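## Task

Pull the foam block out from beneath the workbench and place it inside the steel box. The box must end up resting flat on the workbench top with nothing hanging past the edge. No robot may tip over or be left leaning, or the task fails. The result must stay in place without any robot supporting it, so release everything and back away at the end.

## Robot and tools

Two robots share the scene. stretch (Hello Robot Stretch 3) has a two-wheel base 0.33 m long and 0.34 m wide, a lift on a mast and one telescoping arm that reaches out to the robot's right side; to move its gripper forward you drive the base. rby (Rainbow RB-Y1) has a 0.66 x 0.58 m two-wheel base, a folding leg and torso, two 7-joint arms with grippers, and a head. Neither base can move sideways. Each robot reports in its own frames, so only images, lidar_m, wrist_depth_mm and head_depth_mm show where they are relative to each other.

Frames: each base frame sits on the floor between the drive wheels, x forward, y left, z up. The odometry frame is that base frame at scene start; odometry counts wheel turns, so slip shows as travel. stretch's hand_pose is the point where closed fingertips meet; rby's left_hand and right_hand are midway between the pads (fingers along -z, closing along x), and chest is a spine point.

execute_actions: "actions" is a list holding one action or none (empty just returns state and images). The action is an object keyed "stretch" and/or "rby". Under each, "base" holds exactly one of translate_m (metres, forward positive) or rotate_rad (radians, left/counter-clockwise positive); both are offsets from where the base last reported itself. Ranges: stretch translate -1 to 1, rotate -3.2 to 3.2; rby translate -3 to 3, rotate -3.2 to 3.2. "joints" is a set of absolute targets by joint name. stretch may add "contact_limits": {"arm_m": effort %, 1 to 100}, which stops the arm when its effort reaches that level. rby may add "speeds" (translate_m 0.05 to 0.4 m/s, rotate_rad 0.1 to 1.509 rad/s, for this action only) and "min_time_s" (0.1 to 8 s, the shortest duration for its arm and head moves). rby base moves needing over 8.667 s are refused. "cameras" picks images: rby_head_camera, rby_left_wrist_camera, rby_right_wrist_camera, stretch_head_camera, stretch_nav_camera, stretch_wrist_camera, or all (default); [] gives none. Any bad key or out-of-range number rejects the whole call. Parts left out may keep pushing toward earlier targets.

stretch joints (absolute): lift_m 0 to 1.1; arm_m 0 to 0.52 extension; wrist_yaw_rad -1.345 to 4.42 (0 along arm, 3.0 folded over base); wrist_pitch_rad -1.57 to 0.451 (negative tips down); wrist_roll_rad -2.911 to 2.911; gripper_m -0.089 to 0.179 (larger is wider; actual gap a bit less); head_pan_rad -3.953 to 1.73 (-1.57 faces the arm); head_tilt_rad -1.53 to 0.419 (negative down). Fast driving only with lift_m under 0.30, arm_m under 0.03 and wrist_yaw_rad over 2.54. Fold or unfold the wrist only with lift_m 0.32 to 0.95, pitch -0.4, roll near 0; with yaw below -0.4 keep pitch at -0.5 or lower.

rby joints (absolute, radians unless _m): torso_squat 0 to 1.2, torso_shift -0.3 to 0.6, torso_pitch -0.2 to 1.4, torso_yaw -1.5 to 1.5; shoulder_pitch -2.356 to 2.356 (negative swings forward/up); left_shoulder_roll 0 to 3.141, right_shoulder_roll -3.141 to 0 (both outward); shoulder_yaw -2.094 to 2.094; elbow -2.617 to 0.01 (negative bends); forearm_roll -3.141 to 3.141; wrist_pitch -1.57 to 1.919; hand_roll -2.705 to 2.705; left_gripper_m and right_gripper_m 0 to 0.1 (pad opening); head_pan_rad -0.523 to 0.523; head_tilt_rad -0.35 to 1.57 (positive down). Torso combos must hold: squat+shift<=1.52; squat-shift+pitch<=1.57; shift+0.5pitch-0.4squat<=0.7; shift+0.3pitch-0.5squat<=0.39, otherwise it stops short.

Gripping: stretch, command below the object's width, and release by opening at least 0.02 above the touch value. rby, command at least 0.005 under the width; off_target then is normal.

wait: seconds 0 to 10, no new commands. zoom_image: camera plus region [x0, y0, x1, y1] in pixels from the top-left, at most 504x504, of the latest full image. finished_scene: scene number 1 or 2; irreversible, and reports success.

Results: base_status and joint_status give done, off_target (resting away from target, maybe still pushing), contact_stop, time_out, torque_fault, limit_stop_at_own_body, stopped_with_arm, not_followed (an arm-collision check withheld targets; read the cause line). A stop in one rby arm or torso joint halts its whole group. on_its_own shows uncommanded behaviour; 'held at' is a target, not a position. motor_effort in % with peak in brackets (noisy). lidar_m: 12 ranges, 30-degree sectors counter-clockwise from straight ahead, 0.17 m above floor, '-' is nothing seen. Depth grids are 7x7 medians in mm. base_tilt in degrees shows leaning. Motor temperatures list rby arm joints; MOTOR HOT at 65 °C, braking stop at 80 °C.

Avoid: any hard contact between robots or between rby's arms (a base already touching presses hard with millimetres more); driving bases into furniture, which keep pushing; stretch pushing high (gripper above about 0.45 m) or driving while holding fixed things, which can tip it; overloading rby arms (3 kg each) or loads far forward; dropping or slamming objects. If stretch leans, free the gripper, reverse in small steps, and lower lift to about 0.2. If rby stalls, back off arms first, then torso. A stop in one call cancels later calls in that reply.

Each tool is called after "Emit:" in YAML: its name, and indented under it one key for each argument.

## Session

Emit:
execute_actions:
  actions: []

Scene clock: 0.00 s.
Motor temperatures (°C, as the motors report them): left_arm=[27 27 26 25 36 33 33] | right_arm=[28 28 28 33 28 32 30]
stretch.base_odometry: x=+0.000 y=+0.000 heading=+0.000 (m, m, rad; stretch's odometry frame)
stretch.turned_by_wheels: +0.000 (rad since the last result)
stretch.turned_by_imu: +0.000 (rad since the last result)
stretch.base_tilt: forward=+1.1 right=-2.4 (deg)
stretch.lidar_m: 1.10 1.73 1.32 2.80 2.57 2.83 2.27 4.04 2.31 1.85 1.84 2.03
stretch.head_depth_mm: 2095 2145 2168 2194 2209 2224 2071 / 1998 2043 2057 2081 2104 2120 2069 / 1915 1950 1976 1993 1993 2010 1994 / 1853 1860 1879 1898 1912 1917 1912 / 1787 1796 1804 1818 1820 1139 1358 / 1710 1716 1730 1741 1738 1141 1421 / 1646 1657 1664 1677 1678 1149 1361
stretch.base_status: not commanded
stretch.joint_positions: lift_m=+0.403 arm_m=-0.002 wrist_yaw_rad=+3.038 wrist_pitch_rad=-0.487 wrist_roll_rad=+0.018 gripper_m=+0.037 head_pan_rad=-0.007 head_tilt_rad=+0.005
stretch.joint_status: not commanded
stretch.motor_effort: left_wheel=-1 right_wheel=+0 lift_m=+20 arm_m=+0 wrist_yaw_rad=+0 wrist_pitch_rad=+4 wrist_roll_rad=+0 gripper_m=+0 head_pan_rad=+0 head_tilt_rad=+3 (%)
stretch.hand_pose: x=+0.0011 y=+0.0715 z=+0.4002 quat_wxyz=(+0.207, +0.700, +0.133, +0.670) (m; stretch's base frame)
stretch.wrist_depth_mm: - - - - - - - / - - - - - - - / 858 888 921 916 961 - - / 730 720 732 772 838 833 864 / 619 633 - 662 688 713 727 / 544 571 - 594 582 615 629 / 488 - - - 530 549 547
rby.base_odometry: x=+0.000 y=+0.000 heading=+0.000 (m, m, rad; rby's odometry frame)
rby.base_status: not commanded
rby.joint_positions: torso_squat_rad=+0.350 torso_shift_rad=-0.001 torso_pitch_rad=-0.002 torso_yaw_rad=+0.000 left_shoulder_pitch_rad=+0.031 left_shoulder_roll_rad=+0.023 left_shoulder_yaw_rad=+0.040 left_elbow_rad=-0.252 left_forearm_roll_rad=+0.021 left_wrist_pitch_rad=-0.015 left_hand_roll_rad=-0.042 left_gripper_m=+0.099 right_shoulder_pitch_rad=+0.002 right_shoulder_roll_rad=-0.031 right_shoulder_yaw_rad=-0.038 right_elbow_rad=-0.187 right_forearm_roll_rad=-0.031 right_wrist_pitch_rad=-0.016 right_hand_roll_rad=-0.056 right_gripper_m=+0.100 head_pan_rad=+0.000 head_tilt_rad=+0.400
rby.joint_status: not commanded
rby.chest: x=-0.2295 y=+0.0004 z=+1.2474 quat_wxyz=(+1.000, +0.000, -0.001, +0.000) (m; rby's base frame)
rby.left_hand: x=-0.1253 y=+0.2445 z=+0.5706 quat_wxyz=(+0.993, +0.017, -0.119, +0.013) (m; rby's base frame)
rby.right_hand: x=-0.1349 y=-0.2470 z=+0.5688 quat_wxyz=(+0.993, -0.013, -0.102, -0.061) (m; rby's base frame)
pictures: rby_head_camera, rby_left_wrist_camera, rby_right_wrist_camera, stretch_head_camera (sideways: a quarter turn clockwise sets it upright), stretch_nav_camera (sideways: a quarter turn counterclockwise sets it upright), stretch_wrist_camera
Images, in order (width x height): rby_head_camera 896x504, rby_left_wrist_camera 644x364, rby_right_wrist_camera 644x364, stretch_head_camera 896x504, stretch_nav_camera 672x504, stretch_wrist_camera 644x364.

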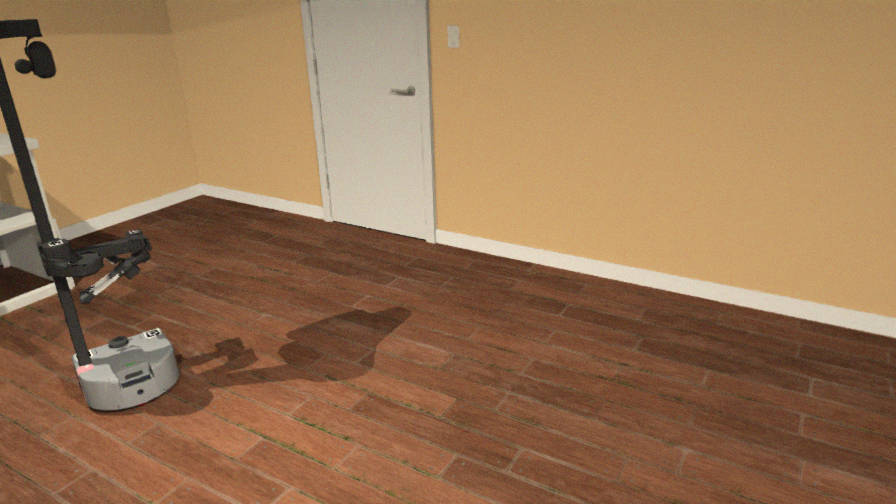

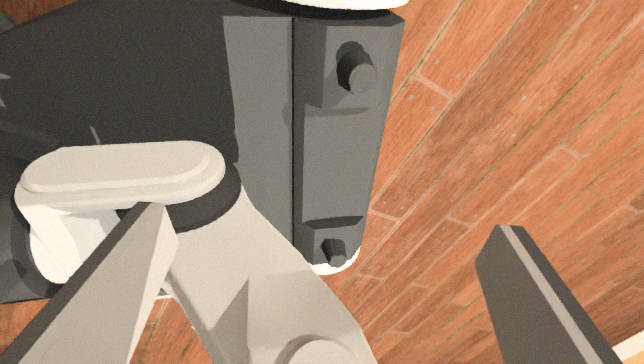

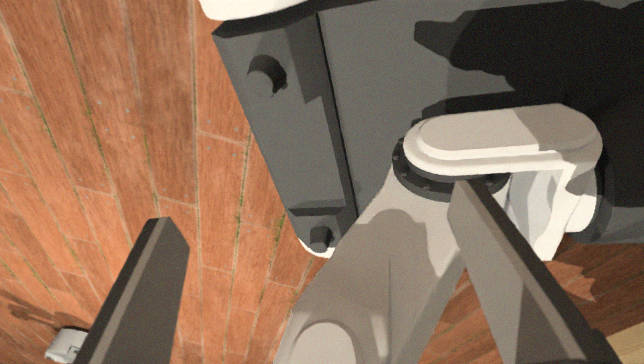

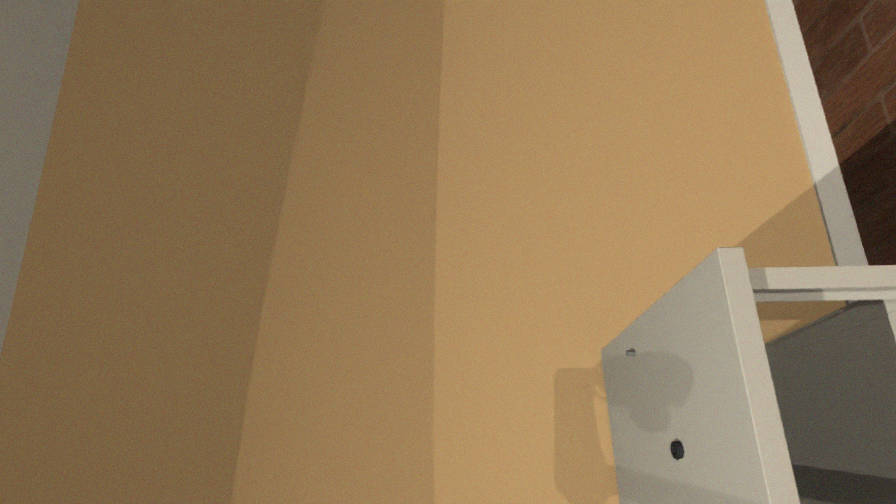

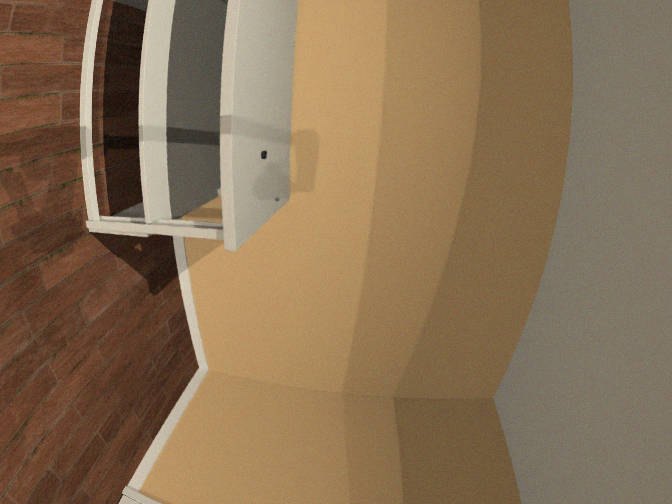

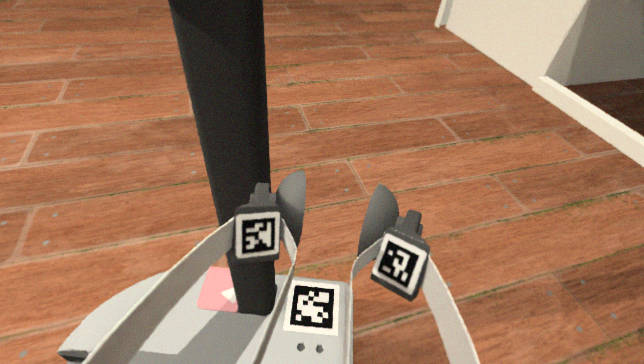

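Emit:
execute_actions:
  actions:
    - {"stretch":{"joints":{"head_pan_rad":0.6,"head_tilt_rad":-0.6}},"rby":{"base":{"rotate_rad":0.9},"joints":{"head_tilt_rad":0.45,"head_pan_rad":0.0}}}
  cameras: ["rby_head_camera","stretch_head_camera","stretch_nav_camera"]

Scene clock: 3.93 s.
Motor temperatures (°C, as the motors report them): left_arm=[27 27 26 25 36 33 33] | right_arm=[28 28 28 33 28 32 30]
stretch.base_odometry: x=+0.000 y=+0.000 heading=+0.000 (m, m, rad; stretch's odometry frame)
stretch.turned_by_wheels: +0.000 (rad since the last result)
stretch.turned_by_imu: +0.000 (rad since the last result)
stretch.base_tilt: forward=+1.2 right=-2.4 (deg)
stretch.lidar_m: 1.10 1.74 1.32 2.80 2.57 2.83 2.37 4.03 2.31 1.85 1.83 2.03
stretch.head_depth_mm: 1469 1549 1116 1440 1696 1402 1201 / 1497 1575 1182 1443 1713 1407 1210 / 1524 1616 1185 1507 1710 1413 1203 / 1553 1650 1260 1505 1704 1406 1208 / 1594 1677 1267 1575 1658 1413 1210 / 1625 1693 1267 1579 1666 1422 1209 / 1664 1691 1378 1518 1670 1418 1215
stretch.base_status: not commanded
stretch.joint_positions: lift_m=+0.403 arm_m=-0.002 wrist_yaw_rad=+3.038 wrist_pitch_rad=-0.487 wrist_roll_rad=+0.018 gripper_m=+0.037 head_pan_rad=+0.593 head_tilt_rad=-0.592
stretch.joint_status: all done
stretch.motor_effort: left_wheel=+0(0) right_wheel=+0(0) lift_m=+20(20) arm_m=+0(0) wrist_yaw_rad=+1(1) wrist_pitch_rad=+3(4) wrist_roll_rad=+0(1) gripper_m=+1(1) head_pan_rad=+4(44) head_tilt_rad=-5(48) (%)
stretch.hand_pose: x=+0.0011 y=+0.0715 z=+0.4002 quat_wxyz=(+0.207, +0.700, +0.133, +0.670) (m; stretch's base frame)
stretch.wrist_depth_mm: - - - - - - - / - - - - - - - / 841 875 890 948 977 - - / 706 718 750 797 804 817 851 / 615 626 - 651 693 697 716 / 532 560 - 601 577 616 631 / 487 - - - 521 537 551
rby.base_odometry: x=+0.000 y=+0.000 heading=+0.899 (m, m, rad; rby's odometry frame)
rby.base_status: done
rby.joint_positions: torso_squat_rad=+0.350 torso_shift_rad=-0.001 torso_pitch_rad=-0.002 torso_yaw_rad=+0.000 left_shoulder_pitch_rad=+0.031 left_shoulder_roll_rad=+0.023 left_shoulder_yaw_rad=+0.040 left_elbow_rad=-0.252 left_forearm_roll_rad=+0.021 left_wrist_pitch_rad=-0.015 left_hand_roll_rad=-0.042 left_gripper_m=+0.099 right_shoulder_pitch_rad=+0.002 right_shoulder_roll_rad=-0.031 right_shoulder_yaw_rad=-0.038 right_elbow_rad=-0.187 right_forearm_roll_rad=-0.031 right_wrist_pitch_rad=-0.016 right_hand_roll_rad=-0.056 right_gripper_m=+0.100 head_pan_rad=+0.000 head_tilt_rad=+0.450
rby.joint_status: all done
rby.chest: x=-0.2295 y=+0.0003 z=+1.2474 quat_wxyz=(+1.000, +0.000, -0.001, +0.000) (m; rby's base frame)
rby.left_hand: x=-0.1253 y=+0.2445 z=+0.5706 quat_wxyz=(+0.993, +0.017, -0.119, +0.013) (m; rby's base frame)
rby.right_hand: x=-0.1349 y=-0.2470 z=+0.5687 quat_wxyz=(+0.993, -0.013, -0.102, -0.061) (m; rby's base frame)
pictures: rby_head_camera, stretch_head_camera (sideways: a quarter turn clockwise sets it upright), stretch_nav_camera (sideways: a quarter turn counterclockwise sets it upright)
Images, in order (width x height): rby_head_camera 896x504, stretch_head_camera 896x504, stretch_nav_camera 672x504.

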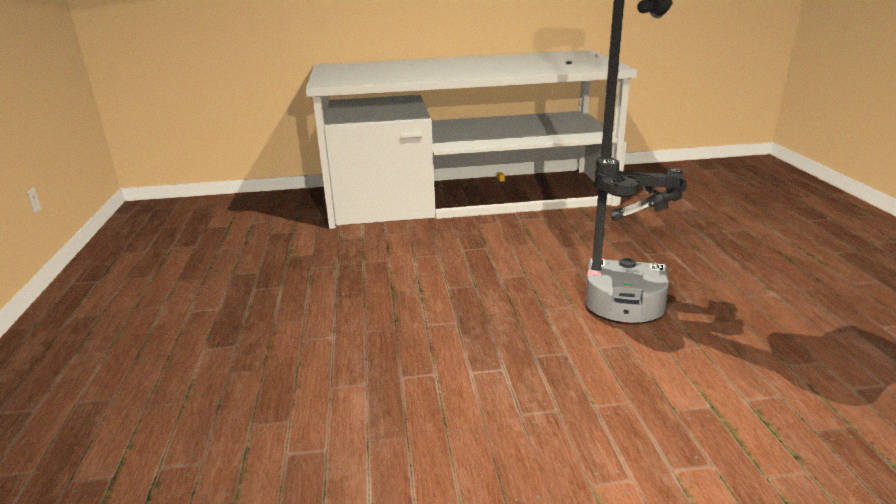

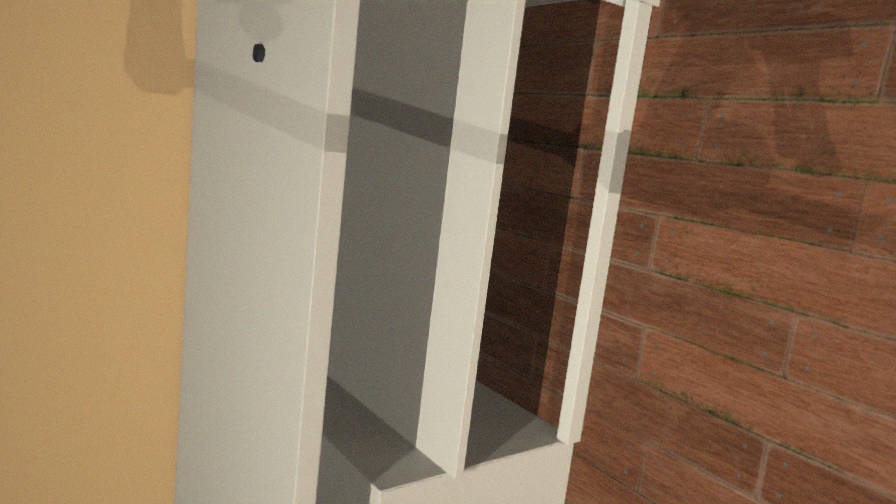

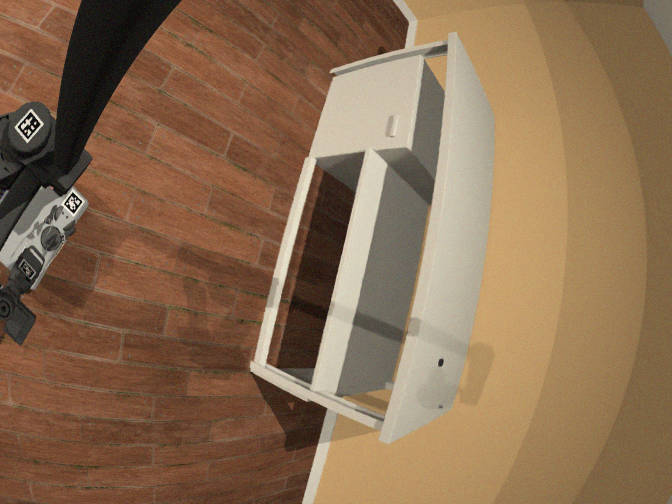

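Emit:
zoom_image:
  camera: "rby_head_camera"
  region: [300,40,660,240]

Emit:
execute_actions:
  actions:
    - {"stretch":{"joints":{"head_pan_rad":-2.4,"head_tilt_rad":-0.5}}}
  cameras: ["stretch_nav_camera"]

Region (300, 40, 660, 240) of rby_head_camera's 896x504 image, scaled by 1.400, with more detail than that image has.

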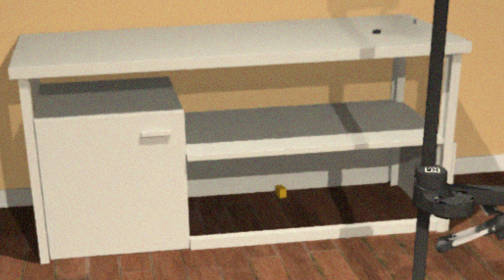

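Scene clock: 6.63 s.
Motor temperatures (°C, as the motors report them): left_arm=[27 27 26 25 36 33 33] | right_arm=[28 28 28 33 28 32 30]
stretch.base_odometry: x=+0.000 y=+0.000 heading=+0.000 (m, m, rad; stretch's odometry frame)
stretch.turned_by_wheels: +0.000 (rad since the last result)
stretch.turned_by_imu: +0.000 (rad since the last result)
stretch.base_tilt: forward=+1.3 right=-2.5 (deg)
stretch.lidar_m: 1.10 1.73 1.32 2.80 2.57 2.83 2.37 4.02 2.31 1.85 1.84 2.03
stretch.head_depth_mm: 3339 3662 3539 2431 1852 1492 1252 / 3486 3781 3567 2437 1850 1500 1258 / 3620 3940 3592 2469 1858 1495 1257 / 3721 - 3624 2465 1853 1499 1259 / 3527 3810 3628 2455 1868 1501 1258 / 2939 3157 3229 2476 1866 1501 1263 / 2534 2675 2808 2494 1887 1508 1265
stretch.base_status: not commanded
stretch.joint_positions: lift_m=+0.403 arm_m=-0.002 wrist_yaw_rad=+3.038 wrist_pitch_rad=-0.487 wrist_roll_rad=+0.018 gripper_m=+0.037 head_pan_rad=-2.393 head_tilt_rad=-0.507
stretch.joint_status: all done
stretch.motor_effort: left_wheel=+0(0) right_wheel=+0(0) lift_m=+20(20) arm_m=+0(0) wrist_yaw_rad=+0(1) wrist_pitch_rad=+3(4) wrist_roll_rad=+0(1) gripper_m=+1(1) head_pan_rad=-4(52) head_tilt_rad=+6(20) (%)
stretch.hand_pose: x=+0.0011 y=+0.0715 z=+0.4002 quat_wxyz=(+0.207, +0.700, +0.133, +0.670) (m; stretch's base frame)
stretch.wrist_depth_mm: - - - - - - - / - - - - - - - / 825 875 867 963 978 - - / 709 726 735 765 798 847 864 / 608 630 - 651 690 710 739 / 537 569 - 604 579 598 631 / 492 - - - 522 542 547
rby.base_odometry: x=+0.000 y=+0.000 heading=+0.899 (m, m, rad; rby's odometry frame)
rby.base_status: not commanded
rby.joint_positions: torso_squat_rad=+0.350 torso_shift_rad=-0.001 torso_pitch_rad=-0.002 torso_yaw_rad=+0.000 left_shoulder_pitch_rad=+0.031 left_shoulder_roll_rad=+0.023 left_shoulder_yaw_rad=+0.040 left_elbow_rad=-0.252 left_forearm_roll_rad=+0.021 left_wrist_pitch_rad=-0.015 left_hand_roll_rad=-0.042 left_gripper_m=+0.099 right_shoulder_pitch_rad=+0.002 right_shoulder_roll_rad=-0.031 right_shoulder_yaw_rad=-0.038 right_elbow_rad=-0.187 right_forearm_roll_rad=-0.031 right_wrist_pitch_rad=-0.016 right_hand_roll_rad=-0.056 right_gripper_m=+0.100 head_pan_rad=+0.000 head_tilt_rad=+0.450
rby.joint_status: not commanded
rby.chest: x=-0.2295 y=+0.0003 z=+1.2474 quat_wxyz=(+1.000, +0.000, -0.001, +0.000) (m; rby's base frame)
rby.left_hand: x=-0.1253 y=+0.2445 z=+0.5706 quat_wxyz=(+0.993, +0.017, -0.119, +0.013) (m; rby's base frame)
rby.right_hand: x=-0.1349 y=-0.2470 z=+0.5687 quat_wxyz=(+0.993, -0.013, -0.102, -0.061) (m; rby's base frame)
pictures: stretch_nav_camera (sideways: a quarter turn counterclockwise sets it upright)
Images, in order (width x height): stretch_nav_camera 672x504.

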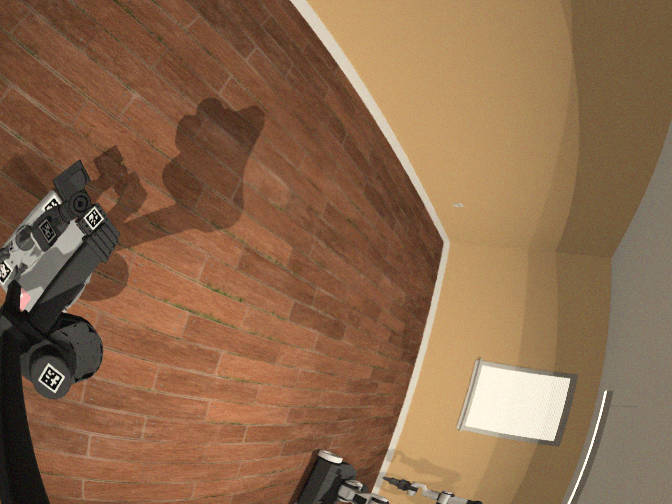

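Emit:
execute_actions:
  actions:
    - {"stretch":{"joints":{"head_pan_rad":-3.7,"head_tilt_rad":-0.4}},"rby":{"joints":{"head_pan_rad":0.52,"head_tilt_rad":0.6}}}
  cameras: ["stretch_nav_camera","rby_head_camera"]

Scene clock: 8.40 s.
Motor temperatures (°C, as the motors report them): left_arm=[27 27 26 25 36 33 33] | right_arm=[28 28 28 33 28 32 30]
stretch.base_odometry: x=+0.000 y=+0.000 heading=+0.000 (m, m, rad; stretch's odometry frame)
stretch.turned_by_wheels: +0.000 (rad since the last result)
stretch.turned_by_imu: +0.000 (rad since the last result)
stretch.base_tilt: forward=+1.0 right=-2.4 (deg)
stretch.lidar_m: 1.10 1.74 1.32 2.81 2.57 2.83 2.38 4.04 2.32 1.85 1.84 2.03
stretch.head_depth_mm: 2437 2636 2764 2826 2097 1615 1327 / 2606 2786 2847 2774 2073 1630 1337 / 2801 2964 2929 2935 2088 1631 1335 / 2980 3201 3317 2922 2107 1641 1342 / 3230 3510 3845 2974 2108 1635 1346 / 3497 3806 - 2961 2110 1642 1344 / 3796 - - 3005 2111 1643 1350
stretch.base_status: not commanded
stretch.joint_positions: lift_m=+0.403 arm_m=-0.002 wrist_yaw_rad=+3.038 wrist_pitch_rad=-0.487 wrist_roll_rad=+0.018 gripper_m=+0.037 head_pan_rad=-3.693 head_tilt_rad=-0.409
stretch.joint_status: all done
stretch.motor_effort: left_wheel=+0(0) right_wheel=+0(0) lift_m=+20(20) arm_m=+0(0) wrist_yaw_rad=-1(1) wrist_pitch_rad=+4(4) wrist_roll_rad=+1(0) gripper_m=+1(1) head_pan_rad=-5(54) head_tilt_rad=+6(19) (%)
stretch.hand_pose: x=+0.0011 y=+0.0715 z=+0.4002 quat_wxyz=(+0.207, +0.700, +0.133, +0.670) (m; stretch's base frame)
stretch.wrist_depth_mm: - - - - - - - / - - - - - - - / 821 852 892 919 976 - - / 716 719 729 781 813 830 876 / 612 637 - 677 691 698 713 / 544 570 - 593 580 611 627 / 482 - - - 522 540 553
rby.base_odometry: x=+0.000 y=+0.000 heading=+0.899 (m, m, rad; rby's odometry frame)
rby.base_status: not commanded
rby.joint_positions: torso_squat_rad=+0.350 torso_shift_rad=-0.001 torso_pitch_rad=-0.002 torso_yaw_rad=+0.000 left_shoulder_pitch_rad=+0.031 left_shoulder_roll_rad=+0.023 left_shoulder_yaw_rad=+0.040 left_elbow_rad=-0.252 left_forearm_roll_rad=+0.021 left_wrist_pitch_rad=-0.015 left_hand_roll_rad=-0.042 left_gripper_m=+0.099 right_shoulder_pitch_rad=+0.002 right_shoulder_roll_rad=-0.031 right_shoulder_yaw_rad=-0.038 right_elbow_rad=-0.187 right_forearm_roll_rad=-0.031 right_wrist_pitch_rad=-0.016 right_hand_roll_rad=-0.056 right_gripper_m=+0.100 head_pan_rad=+0.520 head_tilt_rad=+0.600
rby.joint_status: all done
rby.chest: x=-0.2295 y=+0.0003 z=+1.2474 quat_wxyz=(+1.000, +0.000, -0.001, +0.000) (m; rby's base frame)
rby.left_hand: x=-0.1253 y=+0.2445 z=+0.5706 quat_wxyz=(+0.993, +0.017, -0.119, +0.013) (m; rby's base frame)
rby.right_hand: x=-0.1349 y=-0.2470 z=+0.5687 quat_wxyz=(+0.993, -0.013, -0.102, -0.061) (m; rby's base frame)
pictures: rby_head_camera, stretch_nav_camera (sideways: a quarter turn counterclockwise sets it upright)
Images, in order (width x height): rby_head_camera 896x504, stretch_nav_camera 672x504.

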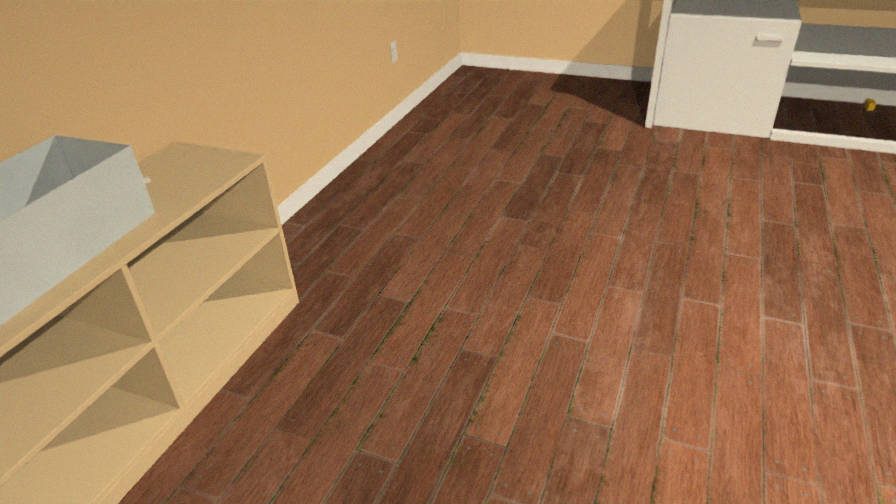

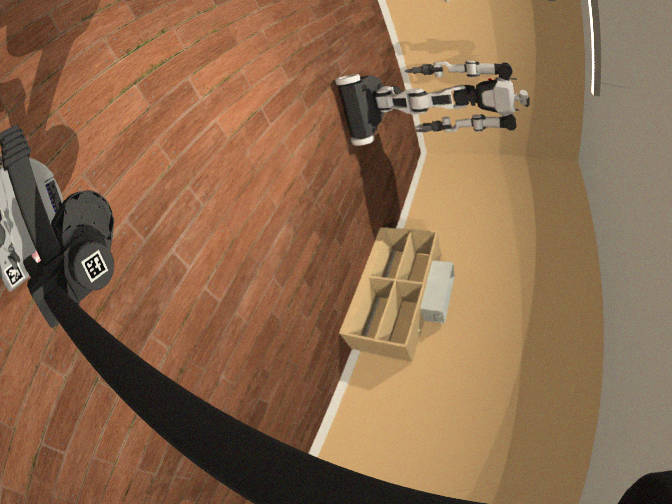

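Emit:
execute_actions:
  actions:
    - {"stretch":{"base":{"rotate_rad":0.84},"joints":{"lift_m":0.26,"head_pan_rad":-0.5,"head_tilt_rad":-0.9}},"rby":{"base":{"translate_m":0.3},"joints":{"head_pan_rad":0.0,"head_tilt_rad":0.6}}}
  cameras: []

Emit:
execute_actions:
  actions:
    - {"stretch":{"base":{"translate_m":0.8},"joints":{"head_pan_rad":-0.5}},"rby":{"base":{"rotate_rad":1.65},"joints":{"head_pan_rad":0.0,"head_tilt_rad":0.6}}}
  cameras: ["rby_head_camera","stretch_nav_camera"]

Scene clock: 15.83 s.
Motor temperatures (°C, as the motors report them): left_arm=[27 27 26 25 36 33 33] | right_arm=[28 28 28 33 28 32 30]
stretch.base_odometry: x=+0.000 y=+0.000 heading=+0.840 (m, m, rad; stretch's odometry frame)
stretch.turned_by_wheels: +0.840 (rad since the last result)
stretch.turned_by_imu: +0.830 (rad since the last result)
stretch.base_tilt: forward=+1.1 right=-2.4 (deg)
stretch.lidar_m: 1.32 1.46 2.78 2.57 2.07 4.04 2.80 1.96 1.84 1.88 1.10 1.10
stretch.head_depth_mm: 1065 1975 1847 1584 1385 1228 1102 / 1029 1441 1506 1585 1384 1227 1123 / 1033 1490 1768 1582 1382 1230 1125 / 998 1502 1773 1590 1389 1229 1107 / 1002 1497 1731 1589 1390 1233 1106 / 1001 1494 1728 1593 1388 1236 1113 / 1002 1498 1742 1597 1393 1238 1111
stretch.base_status: done
stretch.joint_positions: lift_m=+0.260 arm_m=-0.002 wrist_yaw_rad=+3.038 wrist_pitch_rad=-0.487 wrist_roll_rad=+0.018 gripper_m=+0.037 head_pan_rad=-0.507 head_tilt_rad=-0.889
stretch.joint_status: all done
stretch.motor_effort: left_wheel=-3(10) right_wheel=+4(13) lift_m=+14(17) arm_m=+0(0) wrist_yaw_rad=+0(1) wrist_pitch_rad=+4(4) wrist_roll_rad=+0(1) gripper_m=+0(1) head_pan_rad=+5(54) head_tilt_rad=-7(46) (%)
stretch.hand_pose: x=+0.0011 y=+0.0714 z=+0.2579 quat_wxyz=(+0.207, +0.700, +0.133, +0.670) (m; stretch's base frame)
stretch.wrist_depth_mm: 940 - - - - - - / 734 762 - 829 866 909 935 / 601 624 645 670 706 743 779 / 512 542 - 567 583 605 617 / - - - - 511 508 518 / - - - - 423 449 457 / - - - - 382 388 396
rby.base_odometry: x=+0.186 y=+0.235 heading=+0.900 (m, m, rad; rby's odometry frame)
rby.base_status: done
rby.joint_positions: torso_squat_rad=+0.350 torso_shift_rad=-0.001 torso_pitch_rad=-0.002 torso_yaw_rad=+0.000 left_shoulder_pitch_rad=+0.031 left_shoulder_roll_rad=+0.023 left_shoulder_yaw_rad=+0.040 left_elbow_rad=-0.252 left_forearm_roll_rad=+0.021 left_wrist_pitch_rad=-0.015 left_hand_roll_rad=-0.042 left_gripper_m=+0.099 right_shoulder_pitch_rad=+0.002 right_shoulder_roll_rad=-0.031 right_shoulder_yaw_rad=-0.038 right_elbow_rad=-0.187 right_forearm_roll_rad=-0.031 right_wrist_pitch_rad=-0.016 right_hand_roll_rad=-0.056 right_gripper_m=+0.100 head_pan_rad=+0.000 head_tilt_rad=+0.600
rby.joint_status: all done
rby.chest: x=-0.2295 y=+0.0003 z=+1.2474 quat_wxyz=(+1.000, +0.000, -0.001, +0.000) (m; rby's base frame)
rby.left_hand: x=-0.1252 y=+0.2445 z=+0.5706 quat_wxyz=(+0.993, +0.017, -0.119, +0.013) (m; rby's base frame)
rby.right_hand: x=-0.1348 y=-0.2470 z=+0.5687 quat_wxyz=(+0.993, -0.013, -0.102, -0.061) (m; rby's base frame)
pictures: none
No camera images: the call's "cameras" was empty. Leave "cameras" out to get every camera's image.

Scene clock: 20.27 s.
Motor temperatures (°C, as the motors report them): left_arm=[27 27 26 25 36 33 33] | right_arm=[28 28 28 33 28 32 30]
stretch.base_odometry: x=+0.534 y=+0.596 heading=+0.840 (m, m, rad; stretch's odometry frame)
stretch.turned_by_wheels: +0.000 (rad since the last result)
stretch.turned_by_imu: -0.002 (rad since the last result)
stretch.base_tilt: forward=+1.2 right=-2.4 (deg)
stretch.lidar_m: 0.59 0.54 1.06 2.48 3.12 2.46 3.34 2.32 2.20 0.77 0.99 1.02
stretch.head_depth_mm: 958 791 658 564 904 1208 1103 / 951 794 660 565 908 1200 1122 / 941 795 662 565 906 1197 1122 / 940 796 662 565 892 1191 1111 / 933 797 662 566 892 1189 1110 / 933 798 664 568 894 1184 1111 / 934 800 664 568 895 1182 1113
stretch.base_status: done
stretch.joint_positions: lift_m=+0.260 arm_m=-0.002 wrist_yaw_rad=+3.038 wrist_pitch_rad=-0.487 wrist_roll_rad=+0.018 gripper_m=+0.037 head_pan_rad=-0.507 head_tilt_rad=-0.889
stretch.joint_status: all done
stretch.motor_effort: left_wheel=-4(7) right_wheel=+4(15) lift_m=+15(14) arm_m=+0(0) wrist_yaw_rad=+0(0) wrist_pitch_rad=+4(4) wrist_roll_rad=+1(1) gripper_m=+1(0) head_pan_rad=+4(4) head_tilt_rad=-7(7) (%)
stretch.hand_pose: x=+0.0011 y=+0.0714 z=+0.2578 quat_wxyz=(+0.207, +0.700, +0.133, +0.670) (m; stretch's base frame)
stretch.wrist_depth_mm: 961 976 - - - - - / 723 767 - 840 847 938 975 / 603 631 642 677 704 742 765 / 520 540 - 575 584 591 616 / - - - - 505 507 525 / - - - - 424 440 448 / - - - - 383 397 406
rby.base_odometry: x=+0.186 y=+0.235 heading=+2.549 (m, m, rad; rby's odometry frame)
rby.base_status: done
rby.joint_positions: torso_squat_rad=+0.350 torso_shift_rad=-0.001 torso_pitch_rad=-0.002 torso_yaw_rad=+0.000 left_shoulder_pitch_rad=+0.031 left_shoulder_roll_rad=+0.023 left_shoulder_yaw_rad=+0.040 left_elbow_rad=-0.252 left_forearm_roll_rad=+0.021 left_wrist_pitch_rad=-0.015 left_hand_roll_rad=-0.042 left_gripper_m=+0.099 right_shoulder_pitch_rad=+0.002 right_shoulder_roll_rad=-0.031 right_shoulder_yaw_rad=-0.038 right_elbow_rad=-0.187 right_forearm_roll_rad=-0.031 right_wrist_pitch_rad=-0.016 right_hand_roll_rad=-0.056 right_gripper_m=+0.100 head_pan_rad=+0.000 head_tilt_rad=+0.600
rby.joint_status: all done
rby.chest: x=-0.2295 y=+0.0003 z=+1.2474 quat_wxyz=(+1.000, +0.000, -0.001, +0.000) (m; rby's base frame)
rby.left_hand: x=-0.1252 y=+0.2445 z=+0.5706 quat_wxyz=(+0.993, +0.017, -0.119, +0.013) (m; rby's base frame)
rby.right_hand: x=-0.1349 y=-0.2470 z=+0.5687 quat_wxyz=(+0.993, -0.013, -0.102, -0.061) (m; rby's base frame)
pictures: rby_head_camera, stretch_nav_camera (sideways: a quarter turn counterclockwise sets it upright)
Images, in order (width x height): rby_head_camera 896x504, stretch_nav_camera 672x504.

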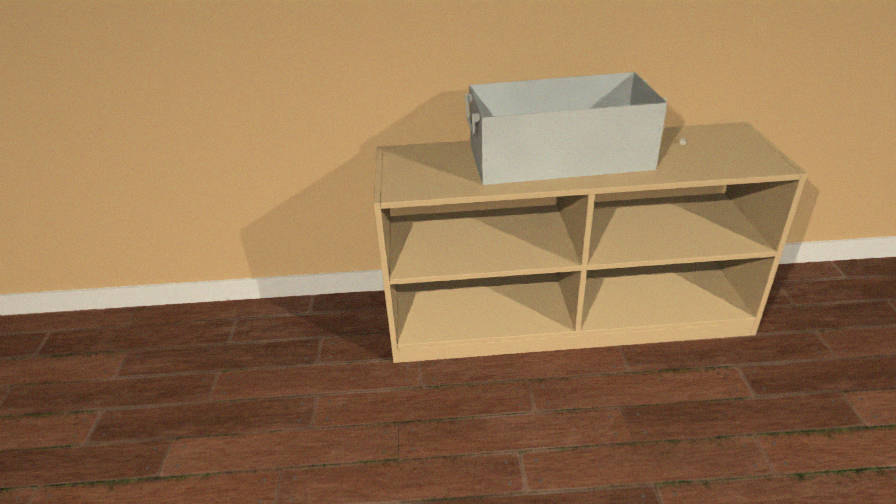

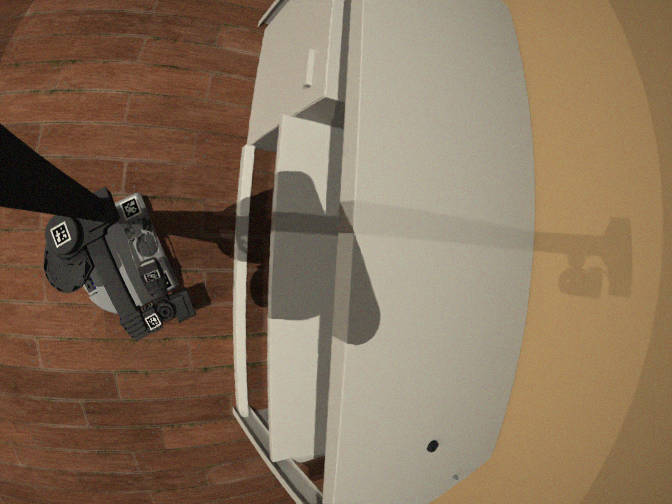

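Emit:
zoom_image:
  camera: "rby_head_camera"
  region: [440,60,560,190]

Emit:
execute_actions:
  actions:
    - {"stretch":{"base":{"rotate_rad":1.12},"joints":{"head_pan_rad":-1.57,"head_tilt_rad":-1.0}},"rby":{"base":{"rotate_rad":-0.59}}}
  cameras: []

Emit:
execute_actions:
  actions:
    - {"stretch":{"joints":{"lift_m":0.4,"wrist_pitch_rad":-0.4}},"rby":{"base":{"translate_m":0.89}}}
  cameras: ["stretch_nav_camera"]

Region (440, 60, 560, 190) of rby_head_camera's 896x504 image, scaled by 3.877, with more detail than that image has; it fills the left 465 columns of this view, and the rest is white.

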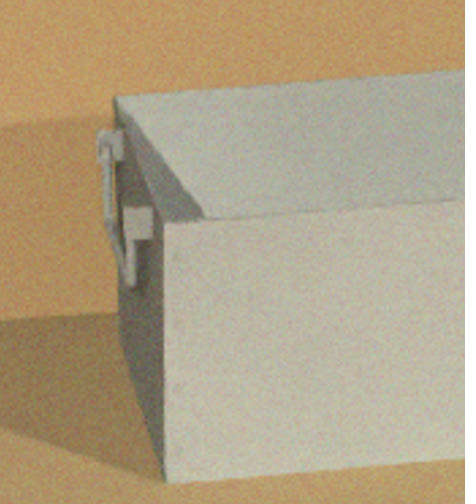

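Scene clock: 25.90 s.
Motor temperatures (°C, as the motors report them): left_arm=[27 27 26 25 36 33 33] | right_arm=[28 28 28 33 28 32 30]
stretch.base_odometry: x=+0.534 y=+0.596 heading=+1.960 (m, m, rad; stretch's odometry frame)
stretch.turned_by_wheels: +1.120 (rad since the last result)
stretch.turned_by_imu: +1.106 (rad since the last result)
stretch.base_tilt: forward=+1.0 right=-2.5 (deg)
stretch.lidar_m: 2.42 2.52 2.67 2.47 3.08 2.26 2.19 0.77 1.05 1.02 0.55 0.54
stretch.head_depth_mm: 803 682 592 552 924 1200 1110 / 806 684 594 553 924 1208 - / 805 685 594 553 925 1237 - / 808 687 595 553 928 1236 - / 807 685 595 554 926 1202 1104 / 808 686 596 555 929 1199 1103 / 811 687 597 556 1071 1204 1107
stretch.base_status: done
stretch.joint_positions: lift_m=+0.260 arm_m=-0.002 wrist_yaw_rad=+3.038 wrist_pitch_rad=-0.487 wrist_roll_rad=+0.018 gripper_m=+0.037 head_pan_rad=-1.563 head_tilt_rad=-0.988
stretch.joint_status: all done
stretch.motor_effort: left_wheel=-3(12) right_wheel=+4(14) lift_m=+15(14) arm_m=-1(0) wrist_yaw_rad=+0(0) wrist_pitch_rad=+4(4) wrist_roll_rad=+0(0) gripper_m=+1(0) head_pan_rad=-5(51) head_tilt_rad=-8(23) (%)
stretch.hand_pose: x=+0.0011 y=+0.0714 z=+0.2578 quat_wxyz=(+0.207, +0.700, +0.133, +0.670) (m; stretch's base frame)
stretch.wrist_depth_mm: 937 990 - - - - - / 730 770 - 840 897 935 980 / 609 623 647 673 705 714 745 / 514 548 - 566 584 607 619 / - - - - 505 507 513 / - - - - 420 447 461 / - - - - 382 391 400
rby.base_odometry: x=+0.186 y=+0.235 heading=+1.960 (m, m, rad; rby's odometry frame)
rby.base_status: done
rby.joint_positions: torso_squat_rad=+0.350 torso_shift_rad=-0.001 torso_pitch_rad=-0.002 torso_yaw_rad=+0.000 left_shoulder_pitch_rad=+0.031 left_shoulder_roll_rad=+0.023 left_shoulder_yaw_rad=+0.040 left_elbow_rad=-0.252 left_forearm_roll_rad=+0.021 left_wrist_pitch_rad=-0.015 left_hand_roll_rad=-0.042 left_gripper_m=+0.099 right_shoulder_pitch_rad=+0.002 right_shoulder_roll_rad=-0.031 right_shoulder_yaw_rad=-0.038 right_elbow_rad=-0.187 right_forearm_roll_rad=-0.031 right_wrist_pitch_rad=-0.016 right_hand_roll_rad=-0.056 right_gripper_m=+0.100 head_pan_rad=+0.000 head_tilt_rad=+0.600
rby.joint_status: not commanded
rby.chest: x=-0.2295 y=+0.0004 z=+1.2474 quat_wxyz=(+1.000, +0.000, -0.001, +0.000) (m; rby's base frame)
rby.left_hand: x=-0.1252 y=+0.2445 z=+0.5706 quat_wxyz=(+0.993, +0.017, -0.119, +0.013) (m; rby's base frame)
rby.right_hand: x=-0.1349 y=-0.2470 z=+0.5687 quat_wxyz=(+0.993, -0.013, -0.102, -0.061) (m; rby's base frame)
pictures: none
No camera images: the call's "cameras" was empty. Leave "cameras" out to get every camera's image.

Scene clock: 29.43 s.
Motor temperatures (°C, as the motors report them): left_arm=[27 27 26 25 36 33 33] | right_arm=[28 28 28 33 28 32 30]
stretch.base_odometry: x=+0.534 y=+0.596 heading=+1.960 (m, m, rad; stretch's odometry frame)
stretch.turned_by_wheels: +0.000 (rad since the last result)
stretch.turned_by_imu: +0.000 (rad since the last result)
stretch.base_tilt: forward=+1.1 right=-2.5 (deg)
stretch.lidar_m: 2.42 2.51 2.18 4.75 3.11 2.27 2.19 0.77 1.05 1.02 0.55 0.54
stretch.head_depth_mm: 801 683 593 551 922 1200 1115 / 807 684 594 552 926 1220 - / 807 685 595 553 926 1240 - / 808 686 596 554 926 1255 - / 808 688 597 554 926 1200 1096 / 810 687 596 554 928 1200 1100 / 811 688 596 555 1076 1205 1102
stretch.base_status: not commanded
stretch.joint_positions: lift_m=+0.400 arm_m=-0.002 wrist_yaw_rad=+3.038 wrist_pitch_rad=-0.423 wrist_roll_rad=+0.018 gripper_m=+0.037 head_pan_rad=-1.563 head_tilt_rad=-0.988
stretch.joint_status: all done
stretch.motor_effort: left_wheel=-4(3) right_wheel=+4(4) lift_m=+26(27) arm_m=+0(0) wrist_yaw_rad=+0(2) wrist_pitch_rad=+7(7) wrist_roll_rad=+1(0) gripper_m=+1(0) head_pan_rad=-4(4) head_tilt_rad=-8(9) (%)
stretch.hand_pose: x=+0.0020 y=+0.0799 z=+0.4111 quat_wxyz=(+0.186, +0.704, +0.111, +0.677) (m; stretch's base frame)
stretch.wrist_depth_mm: - - - - - - - / - - - - - - - / 923 895 - - - - - / 751 755 792 836 873 921 951 / 634 658 - 710 746 754 778 / 559 577 - 618 603 646 664 / 499 - - - 544 564 579
rby.base_odometry: x=-0.151 y=+1.058 heading=+1.960 (m, m, rad; rby's odometry frame)
rby.base_status: done
rby.joint_positions: torso_squat_rad=+0.350 torso_shift_rad=-0.001 torso_pitch_rad=-0.002 torso_yaw_rad=+0.000 left_shoulder_pitch_rad=+0.031 left_shoulder_roll_rad=+0.023 left_shoulder_yaw_rad=+0.040 left_elbow_rad=-0.252 left_forearm_roll_rad=+0.021 left_wrist_pitch_rad=-0.015 left_hand_roll_rad=-0.042 left_gripper_m=+0.099 right_shoulder_pitch_rad=+0.002 right_shoulder_roll_rad=-0.031 right_shoulder_yaw_rad=-0.038 right_elbow_rad=-0.187 right_forearm_roll_rad=-0.031 right_wrist_pitch_rad=-0.016 right_hand_roll_rad=-0.056 right_gripper_m=+0.100 head_pan_rad=+0.000 head_tilt_rad=+0.600
rby.joint_status: not commanded
rby.chest: x=-0.2294 y=+0.0004 z=+1.2474 quat_wxyz=(+1.000, +0.000, -0.001, +0.000) (m; rby's base frame)
rby.left_hand: x=-0.1252 y=+0.2445 z=+0.5706 quat_wxyz=(+0.993, +0.017, -0.119, +0.013) (m; rby's base frame)
rby.right_hand: x=-0.1348 y=-0.2469 z=+0.5688 quat_wxyz=(+0.993, -0.013, -0.102, -0.061) (m; rby's base frame)
pictures: stretch_nav_camera (sideways: a quarter turn counterclockwise sets it upright)
Images, in order (width x height): stretch_nav_camera 672x504.

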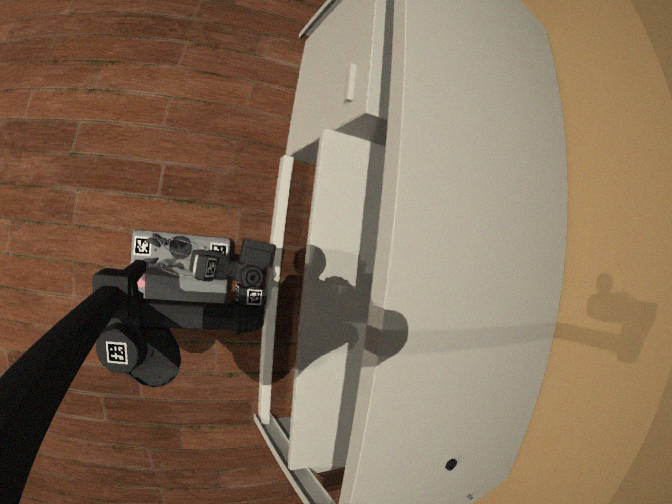

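Emit:
execute_actions:
  actions:
    - {"stretch":{"joints":{"wrist_yaw_rad":1.4,"gripper_m":0.12}},"rby":{"base":{"rotate_rad":0.70},"joints":{"head_tilt_rad":0.8,"left_shoulder_roll_rad":0.3,"right_shoulder_roll_rad":-0.3,"left_shoulder_pitch_rad":0.2,"right_shoulder_pitch_rad":0.2,"left_elbow_rad":-1.9,"right_elbow_rad":-1.9}}}
  cameras: ["rby_head_camera"]

Emit:
execute_actions:
  actions:
    - {"stretch":{"joints":{"lift_m":0.13,"wrist_pitch_rad":-0.05}}}
  cameras: ["stretch_nav_camera","stretch_wrist_camera"]

Scene clock: 34.03 s.
Motor temperatures (°C, as the motors report them): left_arm=[27 27 26 25 36 33 33] | right_arm=[28 28 28 33 28 32 30]
stretch.base_odometry: x=+0.534 y=+0.596 heading=+1.960 (m, m, rad; stretch's odometry frame)
stretch.turned_by_wheels: +0.000 (rad since the last result)
stretch.turned_by_imu: -0.001 (rad since the last result)
stretch.base_tilt: forward=+1.2 right=-2.5 (deg)
stretch.lidar_m: 2.42 2.52 2.10 4.74 3.09 2.27 2.19 0.77 1.05 1.02 0.55 0.54
stretch.head_depth_mm: 802 682 593 551 923 1202 1109 / 805 684 594 552 925 1219 - / 805 684 595 553 924 - - / 807 685 596 554 925 1232 - / 807 686 596 554 926 1203 1100 / 809 688 597 555 925 1204 1103 / 809 686 597 555 1072 1203 1103
stretch.base_status: not commanded
stretch.joint_positions: lift_m=+0.400 arm_m=-0.002 wrist_yaw_rad=+1.402 wrist_pitch_rad=-0.423 wrist_roll_rad=+0.018 gripper_m=+0.120 head_pan_rad=-1.563 head_tilt_rad=-0.988
stretch.joint_status: all done
stretch.motor_effort: left_wheel=-3(4) right_wheel=+4(4) lift_m=+26(26) arm_m=+0(0) wrist_yaw_rad=-2(3) wrist_pitch_rad=+7(7) wrist_roll_rad=+0(0) gripper_m=+1(80) head_pan_rad=-4(3) head_tilt_rad=-8(8) (%)
stretch.hand_pose: x=+0.1991 y=-0.1803 z=+0.4111 quat_wxyz=(+0.621, +0.562, -0.438, +0.327) (m; stretch's base frame)
stretch.wrist_depth_mm: - - - - 701 356 288 / - - - - 675 329 309 / 886 923 978 - 669 371 235 / 760 794 843 833 621 412 204 / 654 686 687 702 624 463 465 / 564 566 596 615 591 556 565 / 510 510 516 526 532 551 575
rby.base_odometry: x=-0.151 y=+1.058 heading=+2.659 (m, m, rad; rby's odometry frame)
rby.base_status: done
rby.joint_positions: torso_squat_rad=+0.350 torso_shift_rad=-0.001 torso_pitch_rad=-0.002 torso_yaw_rad=+0.000 left_shoulder_pitch_rad=+0.200 left_shoulder_roll_rad=+0.300 left_shoulder_yaw_rad=+0.040 left_elbow_rad=-1.900 left_forearm_roll_rad=+0.021 left_wrist_pitch_rad=-0.015 left_hand_roll_rad=-0.042 left_gripper_m=+0.099 right_shoulder_pitch_rad=+0.200 right_shoulder_roll_rad=-0.300 right_shoulder_yaw_rad=-0.038 right_elbow_rad=-1.900 right_forearm_roll_rad=-0.031 right_wrist_pitch_rad=-0.016 right_hand_roll_rad=-0.056 right_gripper_m=+0.100 head_pan_rad=+0.000 head_tilt_rad=+0.800
rby.joint_status: all done
rby.chest: x=-0.2295 y=+0.0003 z=+1.2474 quat_wxyz=(+1.000, +0.000, -0.001, +0.000) (m; rby's base frame)
rby.left_hand: x=+0.2318 y=+0.3153 z=+1.1057 quat_wxyz=(+0.641, +0.127, -0.749, -0.107) (m; rby's base frame)
rby.right_hand: x=+0.2320 y=-0.3135 z=+1.1054 quat_wxyz=(+0.646, -0.085, -0.755, +0.073) (m; rby's base frame)
pictures: rby_head_camera
Images, in order (width x height): rby_head_camera 896x504.

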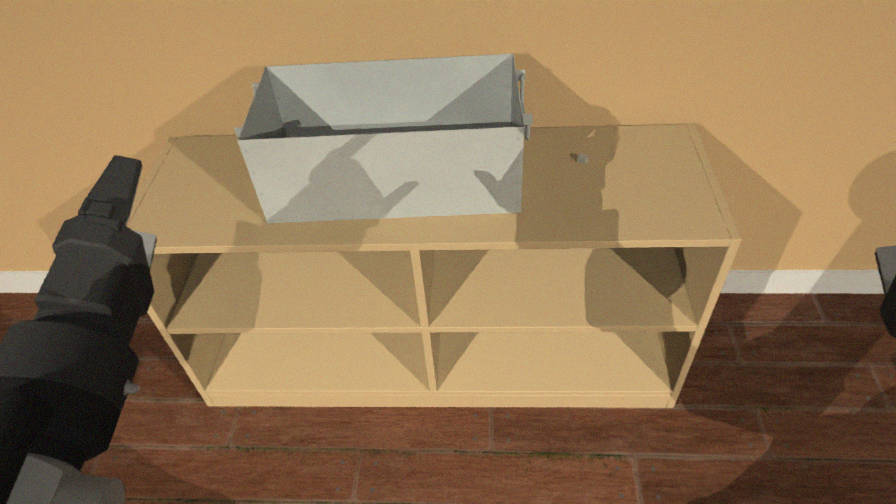

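Scene clock: 37.33 s.
Motor temperatures (°C, as the motors report them): left_arm=[27 27 26 25 36 33 33] | right_arm=[28 28 28 33 28 32 30]
stretch.base_odometry: x=+0.534 y=+0.596 heading=+1.960 (m, m, rad; stretch's odometry frame)
stretch.turned_by_wheels: +0.000 (rad since the last result)
stretch.turned_by_imu: +0.000 (rad since the last result)
stretch.base_tilt: forward=+1.1 right=-2.4 (deg)
stretch.lidar_m: 2.42 2.52 2.10 4.76 3.08 2.27 2.19 0.77 1.05 1.02 0.55 0.54
stretch.head_depth_mm: 801 682 592 553 922 1198 1098 / 803 684 594 553 926 1196 - / 806 685 595 553 924 1235 - / 807 686 596 553 926 1227 - / 806 686 596 553 927 1209 1097 / 808 688 597 554 930 1208 1102 / 810 688 598 554 1077 1203 1102
stretch.base_status: not commanded
stretch.joint_positions: lift_m=+0.130 arm_m=-0.002 wrist_yaw_rad=+1.402 wrist_pitch_rad=-0.077 wrist_roll_rad=+0.018 gripper_m=+0.120 head_pan_rad=-1.563 head_tilt_rad=-0.988
stretch.joint_status: all done
stretch.motor_effort: left_wheel=-3(3) right_wheel=+4(4) lift_m=+14(21) arm_m=+0(0) wrist_yaw_rad=-3(1) wrist_pitch_rad=+8(8) wrist_roll_rad=+1(0) gripper_m=+1(0) head_pan_rad=-4(4) head_tilt_rad=-7(8) (%)
stretch.hand_pose: x=+0.2286 y=-0.1853 z=+0.2254 quat_wxyz=(+0.553, +0.480, -0.527, +0.431) (m; stretch's base frame)
stretch.wrist_depth_mm: - - - - 711 355 294 / - - - - 651 348 307 / 984 - - - 632 336 328 / 640 707 792 853 580 350 351 / 485 534 544 612 556 370 378 / 408 412 445 465 479 395 403 / 327 340 358 378 384 356 423
rby.base_odometry: x=-0.151 y=+1.058 heading=+2.659 (m, m, rad; rby's odometry frame)
rby.base_status: not commanded
rby.joint_positions: torso_squat_rad=+0.350 torso_shift_rad=-0.001 torso_pitch_rad=-0.002 torso_yaw_rad=+0.000 left_shoulder_pitch_rad=+0.200 left_shoulder_roll_rad=+0.300 left_shoulder_yaw_rad=+0.040 left_elbow_rad=-1.900 left_forearm_roll_rad=+0.021 left_wrist_pitch_rad=-0.015 left_hand_roll_rad=-0.042 left_gripper_m=+0.099 right_shoulder_pitch_rad=+0.200 right_shoulder_roll_rad=-0.300 right_shoulder_yaw_rad=-0.038 right_elbow_rad=-1.900 right_forearm_roll_rad=-0.031 right_wrist_pitch_rad=-0.016 right_hand_roll_rad=-0.056 right_gripper_m=+0.100 head_pan_rad=+0.000 head_tilt_rad=+0.800
rby.joint_status: not commanded
rby.chest: x=-0.2295 y=+0.0003 z=+1.2474 quat_wxyz=(+1.000, +0.000, -0.001, +0.000) (m; rby's base frame)
rby.left_hand: x=+0.2318 y=+0.3153 z=+1.1057 quat_wxyz=(+0.641, +0.127, -0.749, -0.107) (m; rby's base frame)
rby.right_hand: x=+0.2320 y=-0.3135 z=+1.1054 quat_wxyz=(+0.646, -0.085, -0.755, +0.073) (m; rby's base frame)
pictures: stretch_nav_camera (sideways: a quarter turn counterclockwise sets it upright), stretch_wrist_camera
Images, in order (width x height): stretch_nav_camera 672x504, stretch_wrist_camera 644x364.

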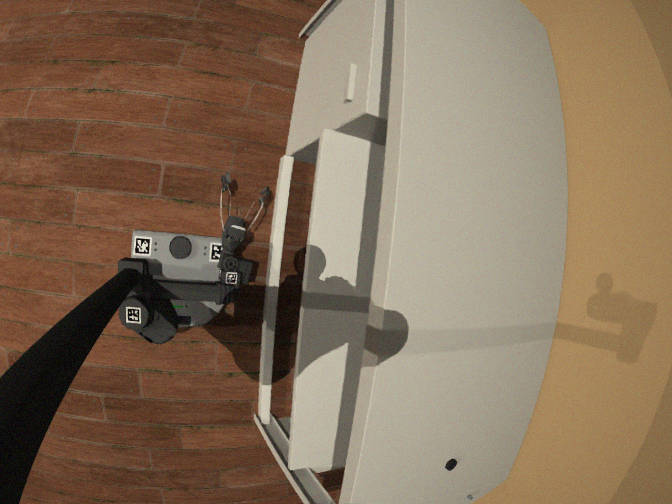

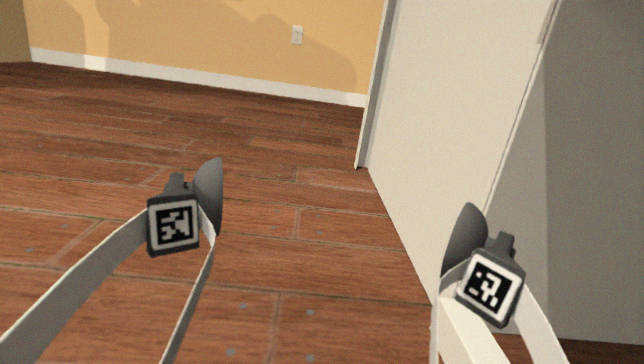

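Emit:
execute_actions:
  actions:
    - {"stretch":{"joints":{"wrist_yaw_rad":0.0,"wrist_pitch_rad":-0.1}},"rby":{"base":{"rotate_rad":0.228},"joints":{"torso_squat_rad":0.5,"left_shoulder_pitch_rad":-0.816,"right_shoulder_pitch_rad":-0.816,"left_shoulder_roll_rad":0.169,"right_shoulder_roll_rad":-0.169,"left_shoulder_yaw_rad":0.312,"right_shoulder_yaw_rad":-0.312,"left_elbow_rad":-1.158,"right_elbow_rad":-1.158,"left_forearm_roll_rad":0,"right_forearm_roll_rad":0,"left_wrist_pitch_rad":1.46,"right_wrist_pitch_rad":1.46,"left_hand_roll_rad":1.485,"right_hand_roll_rad":-1.485}}}
  cameras: ["rby_head_camera","stretch_wrist_camera"]

Scene clock: 48.23 s.
Motor temperatures (°C, as the motors report them): left_arm=[27 27 26 26 36 33 33] | right_arm=[28 28 28 34 28 32 30]
stretch.base_odometry: x=+0.534 y=+0.596 heading=+1.960 (m, m, rad; stretch's odometry frame)
stretch.turned_by_wheels: +0.000 (rad since the last result)
stretch.turned_by_imu: -0.001 (rad since the last result)
stretch.base_tilt: forward=+1.2 right=-2.4 (deg)
stretch.lidar_m: 2.42 2.52 2.01 4.75 3.09 2.27 2.19 0.77 1.06 1.02 0.55 0.54
stretch.head_depth_mm: 802 683 594 551 922 1197 1097 / 804 684 594 552 925 1198 - / 807 684 596 553 926 1229 - / 808 686 595 553 922 1211 - / 807 687 596 554 927 1205 1101 / 809 689 596 554 927 1200 1103 / 810 687 596 556 1071 1206 1100
stretch.base_status: not commanded
stretch.joint_positions: lift_m=+0.130 arm_m=-0.002 wrist_yaw_rad=+0.002 wrist_pitch_rad=-0.115 wrist_roll_rad=+0.018 gripper_m=+0.120 head_pan_rad=-1.563 head_tilt_rad=-0.988
stretch.joint_status: all done
stretch.motor_effort: left_wheel=-4(3) right_wheel=+4(5) lift_m=+14(14) arm_m=+0(0) wrist_yaw_rad=-1(3) wrist_pitch_rad=+4(8) wrist_roll_rad=+1(1) gripper_m=+0(0) head_pan_rad=-4(4) head_tilt_rad=-8(8) (%)
stretch.hand_pose: x=-0.0210 y=-0.3944 z=+0.2157 quat_wxyz=(+0.700, +0.041, -0.712, -0.041) (m; stretch's base frame)
stretch.wrist_depth_mm: 424 594 743 714 703 671 636 / 438 625 800 757 729 706 678 / 461 642 845 820 794 747 719 / 473 611 727 766 820 798 771 / 454 503 505 562 602 685 715 / 384 387 422 439 462 531 531 / 315 328 346 359 382 389 420
rby.base_odometry: x=-0.151 y=+1.058 heading=+2.887 (m, m, rad; rby's odometry frame)
rby.base_status: done
rby.joint_positions: torso_squat_rad=+0.500 torso_shift_rad=-0.001 torso_pitch_rad=-0.002 torso_yaw_rad=+0.000 left_shoulder_pitch_rad=-0.816 left_shoulder_roll_rad=+0.169 left_shoulder_yaw_rad=+0.312 left_elbow_rad=-1.158 left_forearm_roll_rad=+0.000 left_wrist_pitch_rad=+1.460 left_hand_roll_rad=+1.485 left_gripper_m=+0.099 right_shoulder_pitch_rad=-0.816 right_shoulder_roll_rad=-0.169 right_shoulder_yaw_rad=-0.312 right_elbow_rad=-1.158 right_forearm_roll_rad=+0.000 right_wrist_pitch_rad=+1.460 right_hand_roll_rad=-1.485 right_gripper_m=+0.100 head_pan_rad=+0.000 head_tilt_rad=+0.800
rby.joint_status: all done
rby.chest: x=-0.2294 y=+0.0003 z=+1.2042 quat_wxyz=(+1.000, +0.000, -0.001, +0.000) (m; rby's base frame)
rby.left_hand: x=+0.3482 y=+0.2707 z=+0.9828 quat_wxyz=(+0.685, -0.160, -0.191, +0.685) (m; rby's base frame)
rby.right_hand: x=+0.3483 y=-0.2695 z=+0.9823 quat_wxyz=(+0.685, +0.160, -0.190, -0.685) (m; rby's base frame)
pictures: rby_head_camera, stretch_wrist_camera
Images, in order (width x height): rby_head_camera 896x504, stretch_wrist_camera 644x364.

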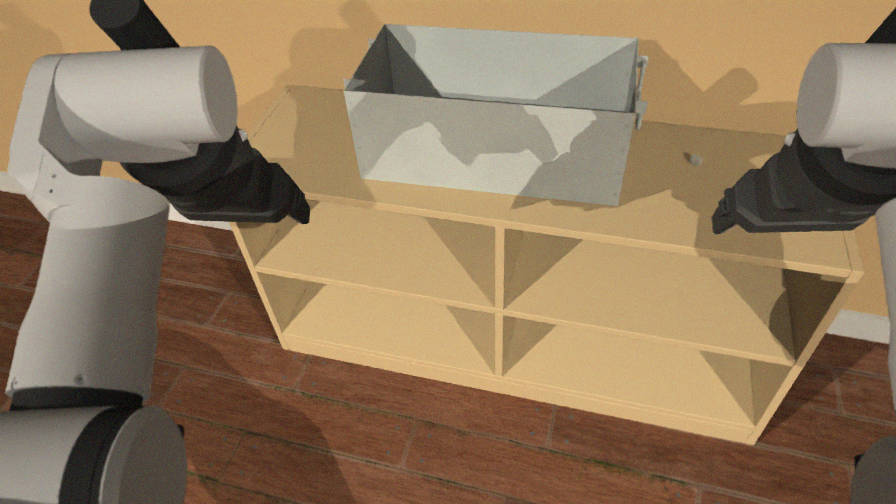

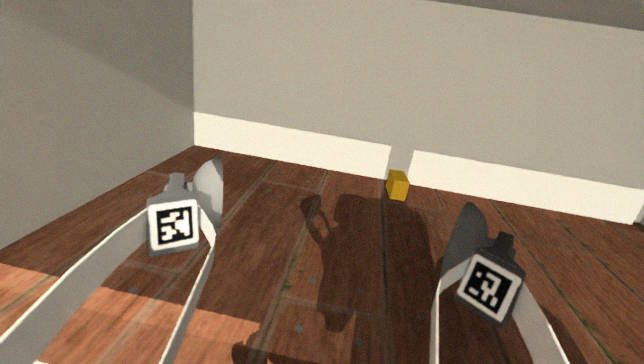

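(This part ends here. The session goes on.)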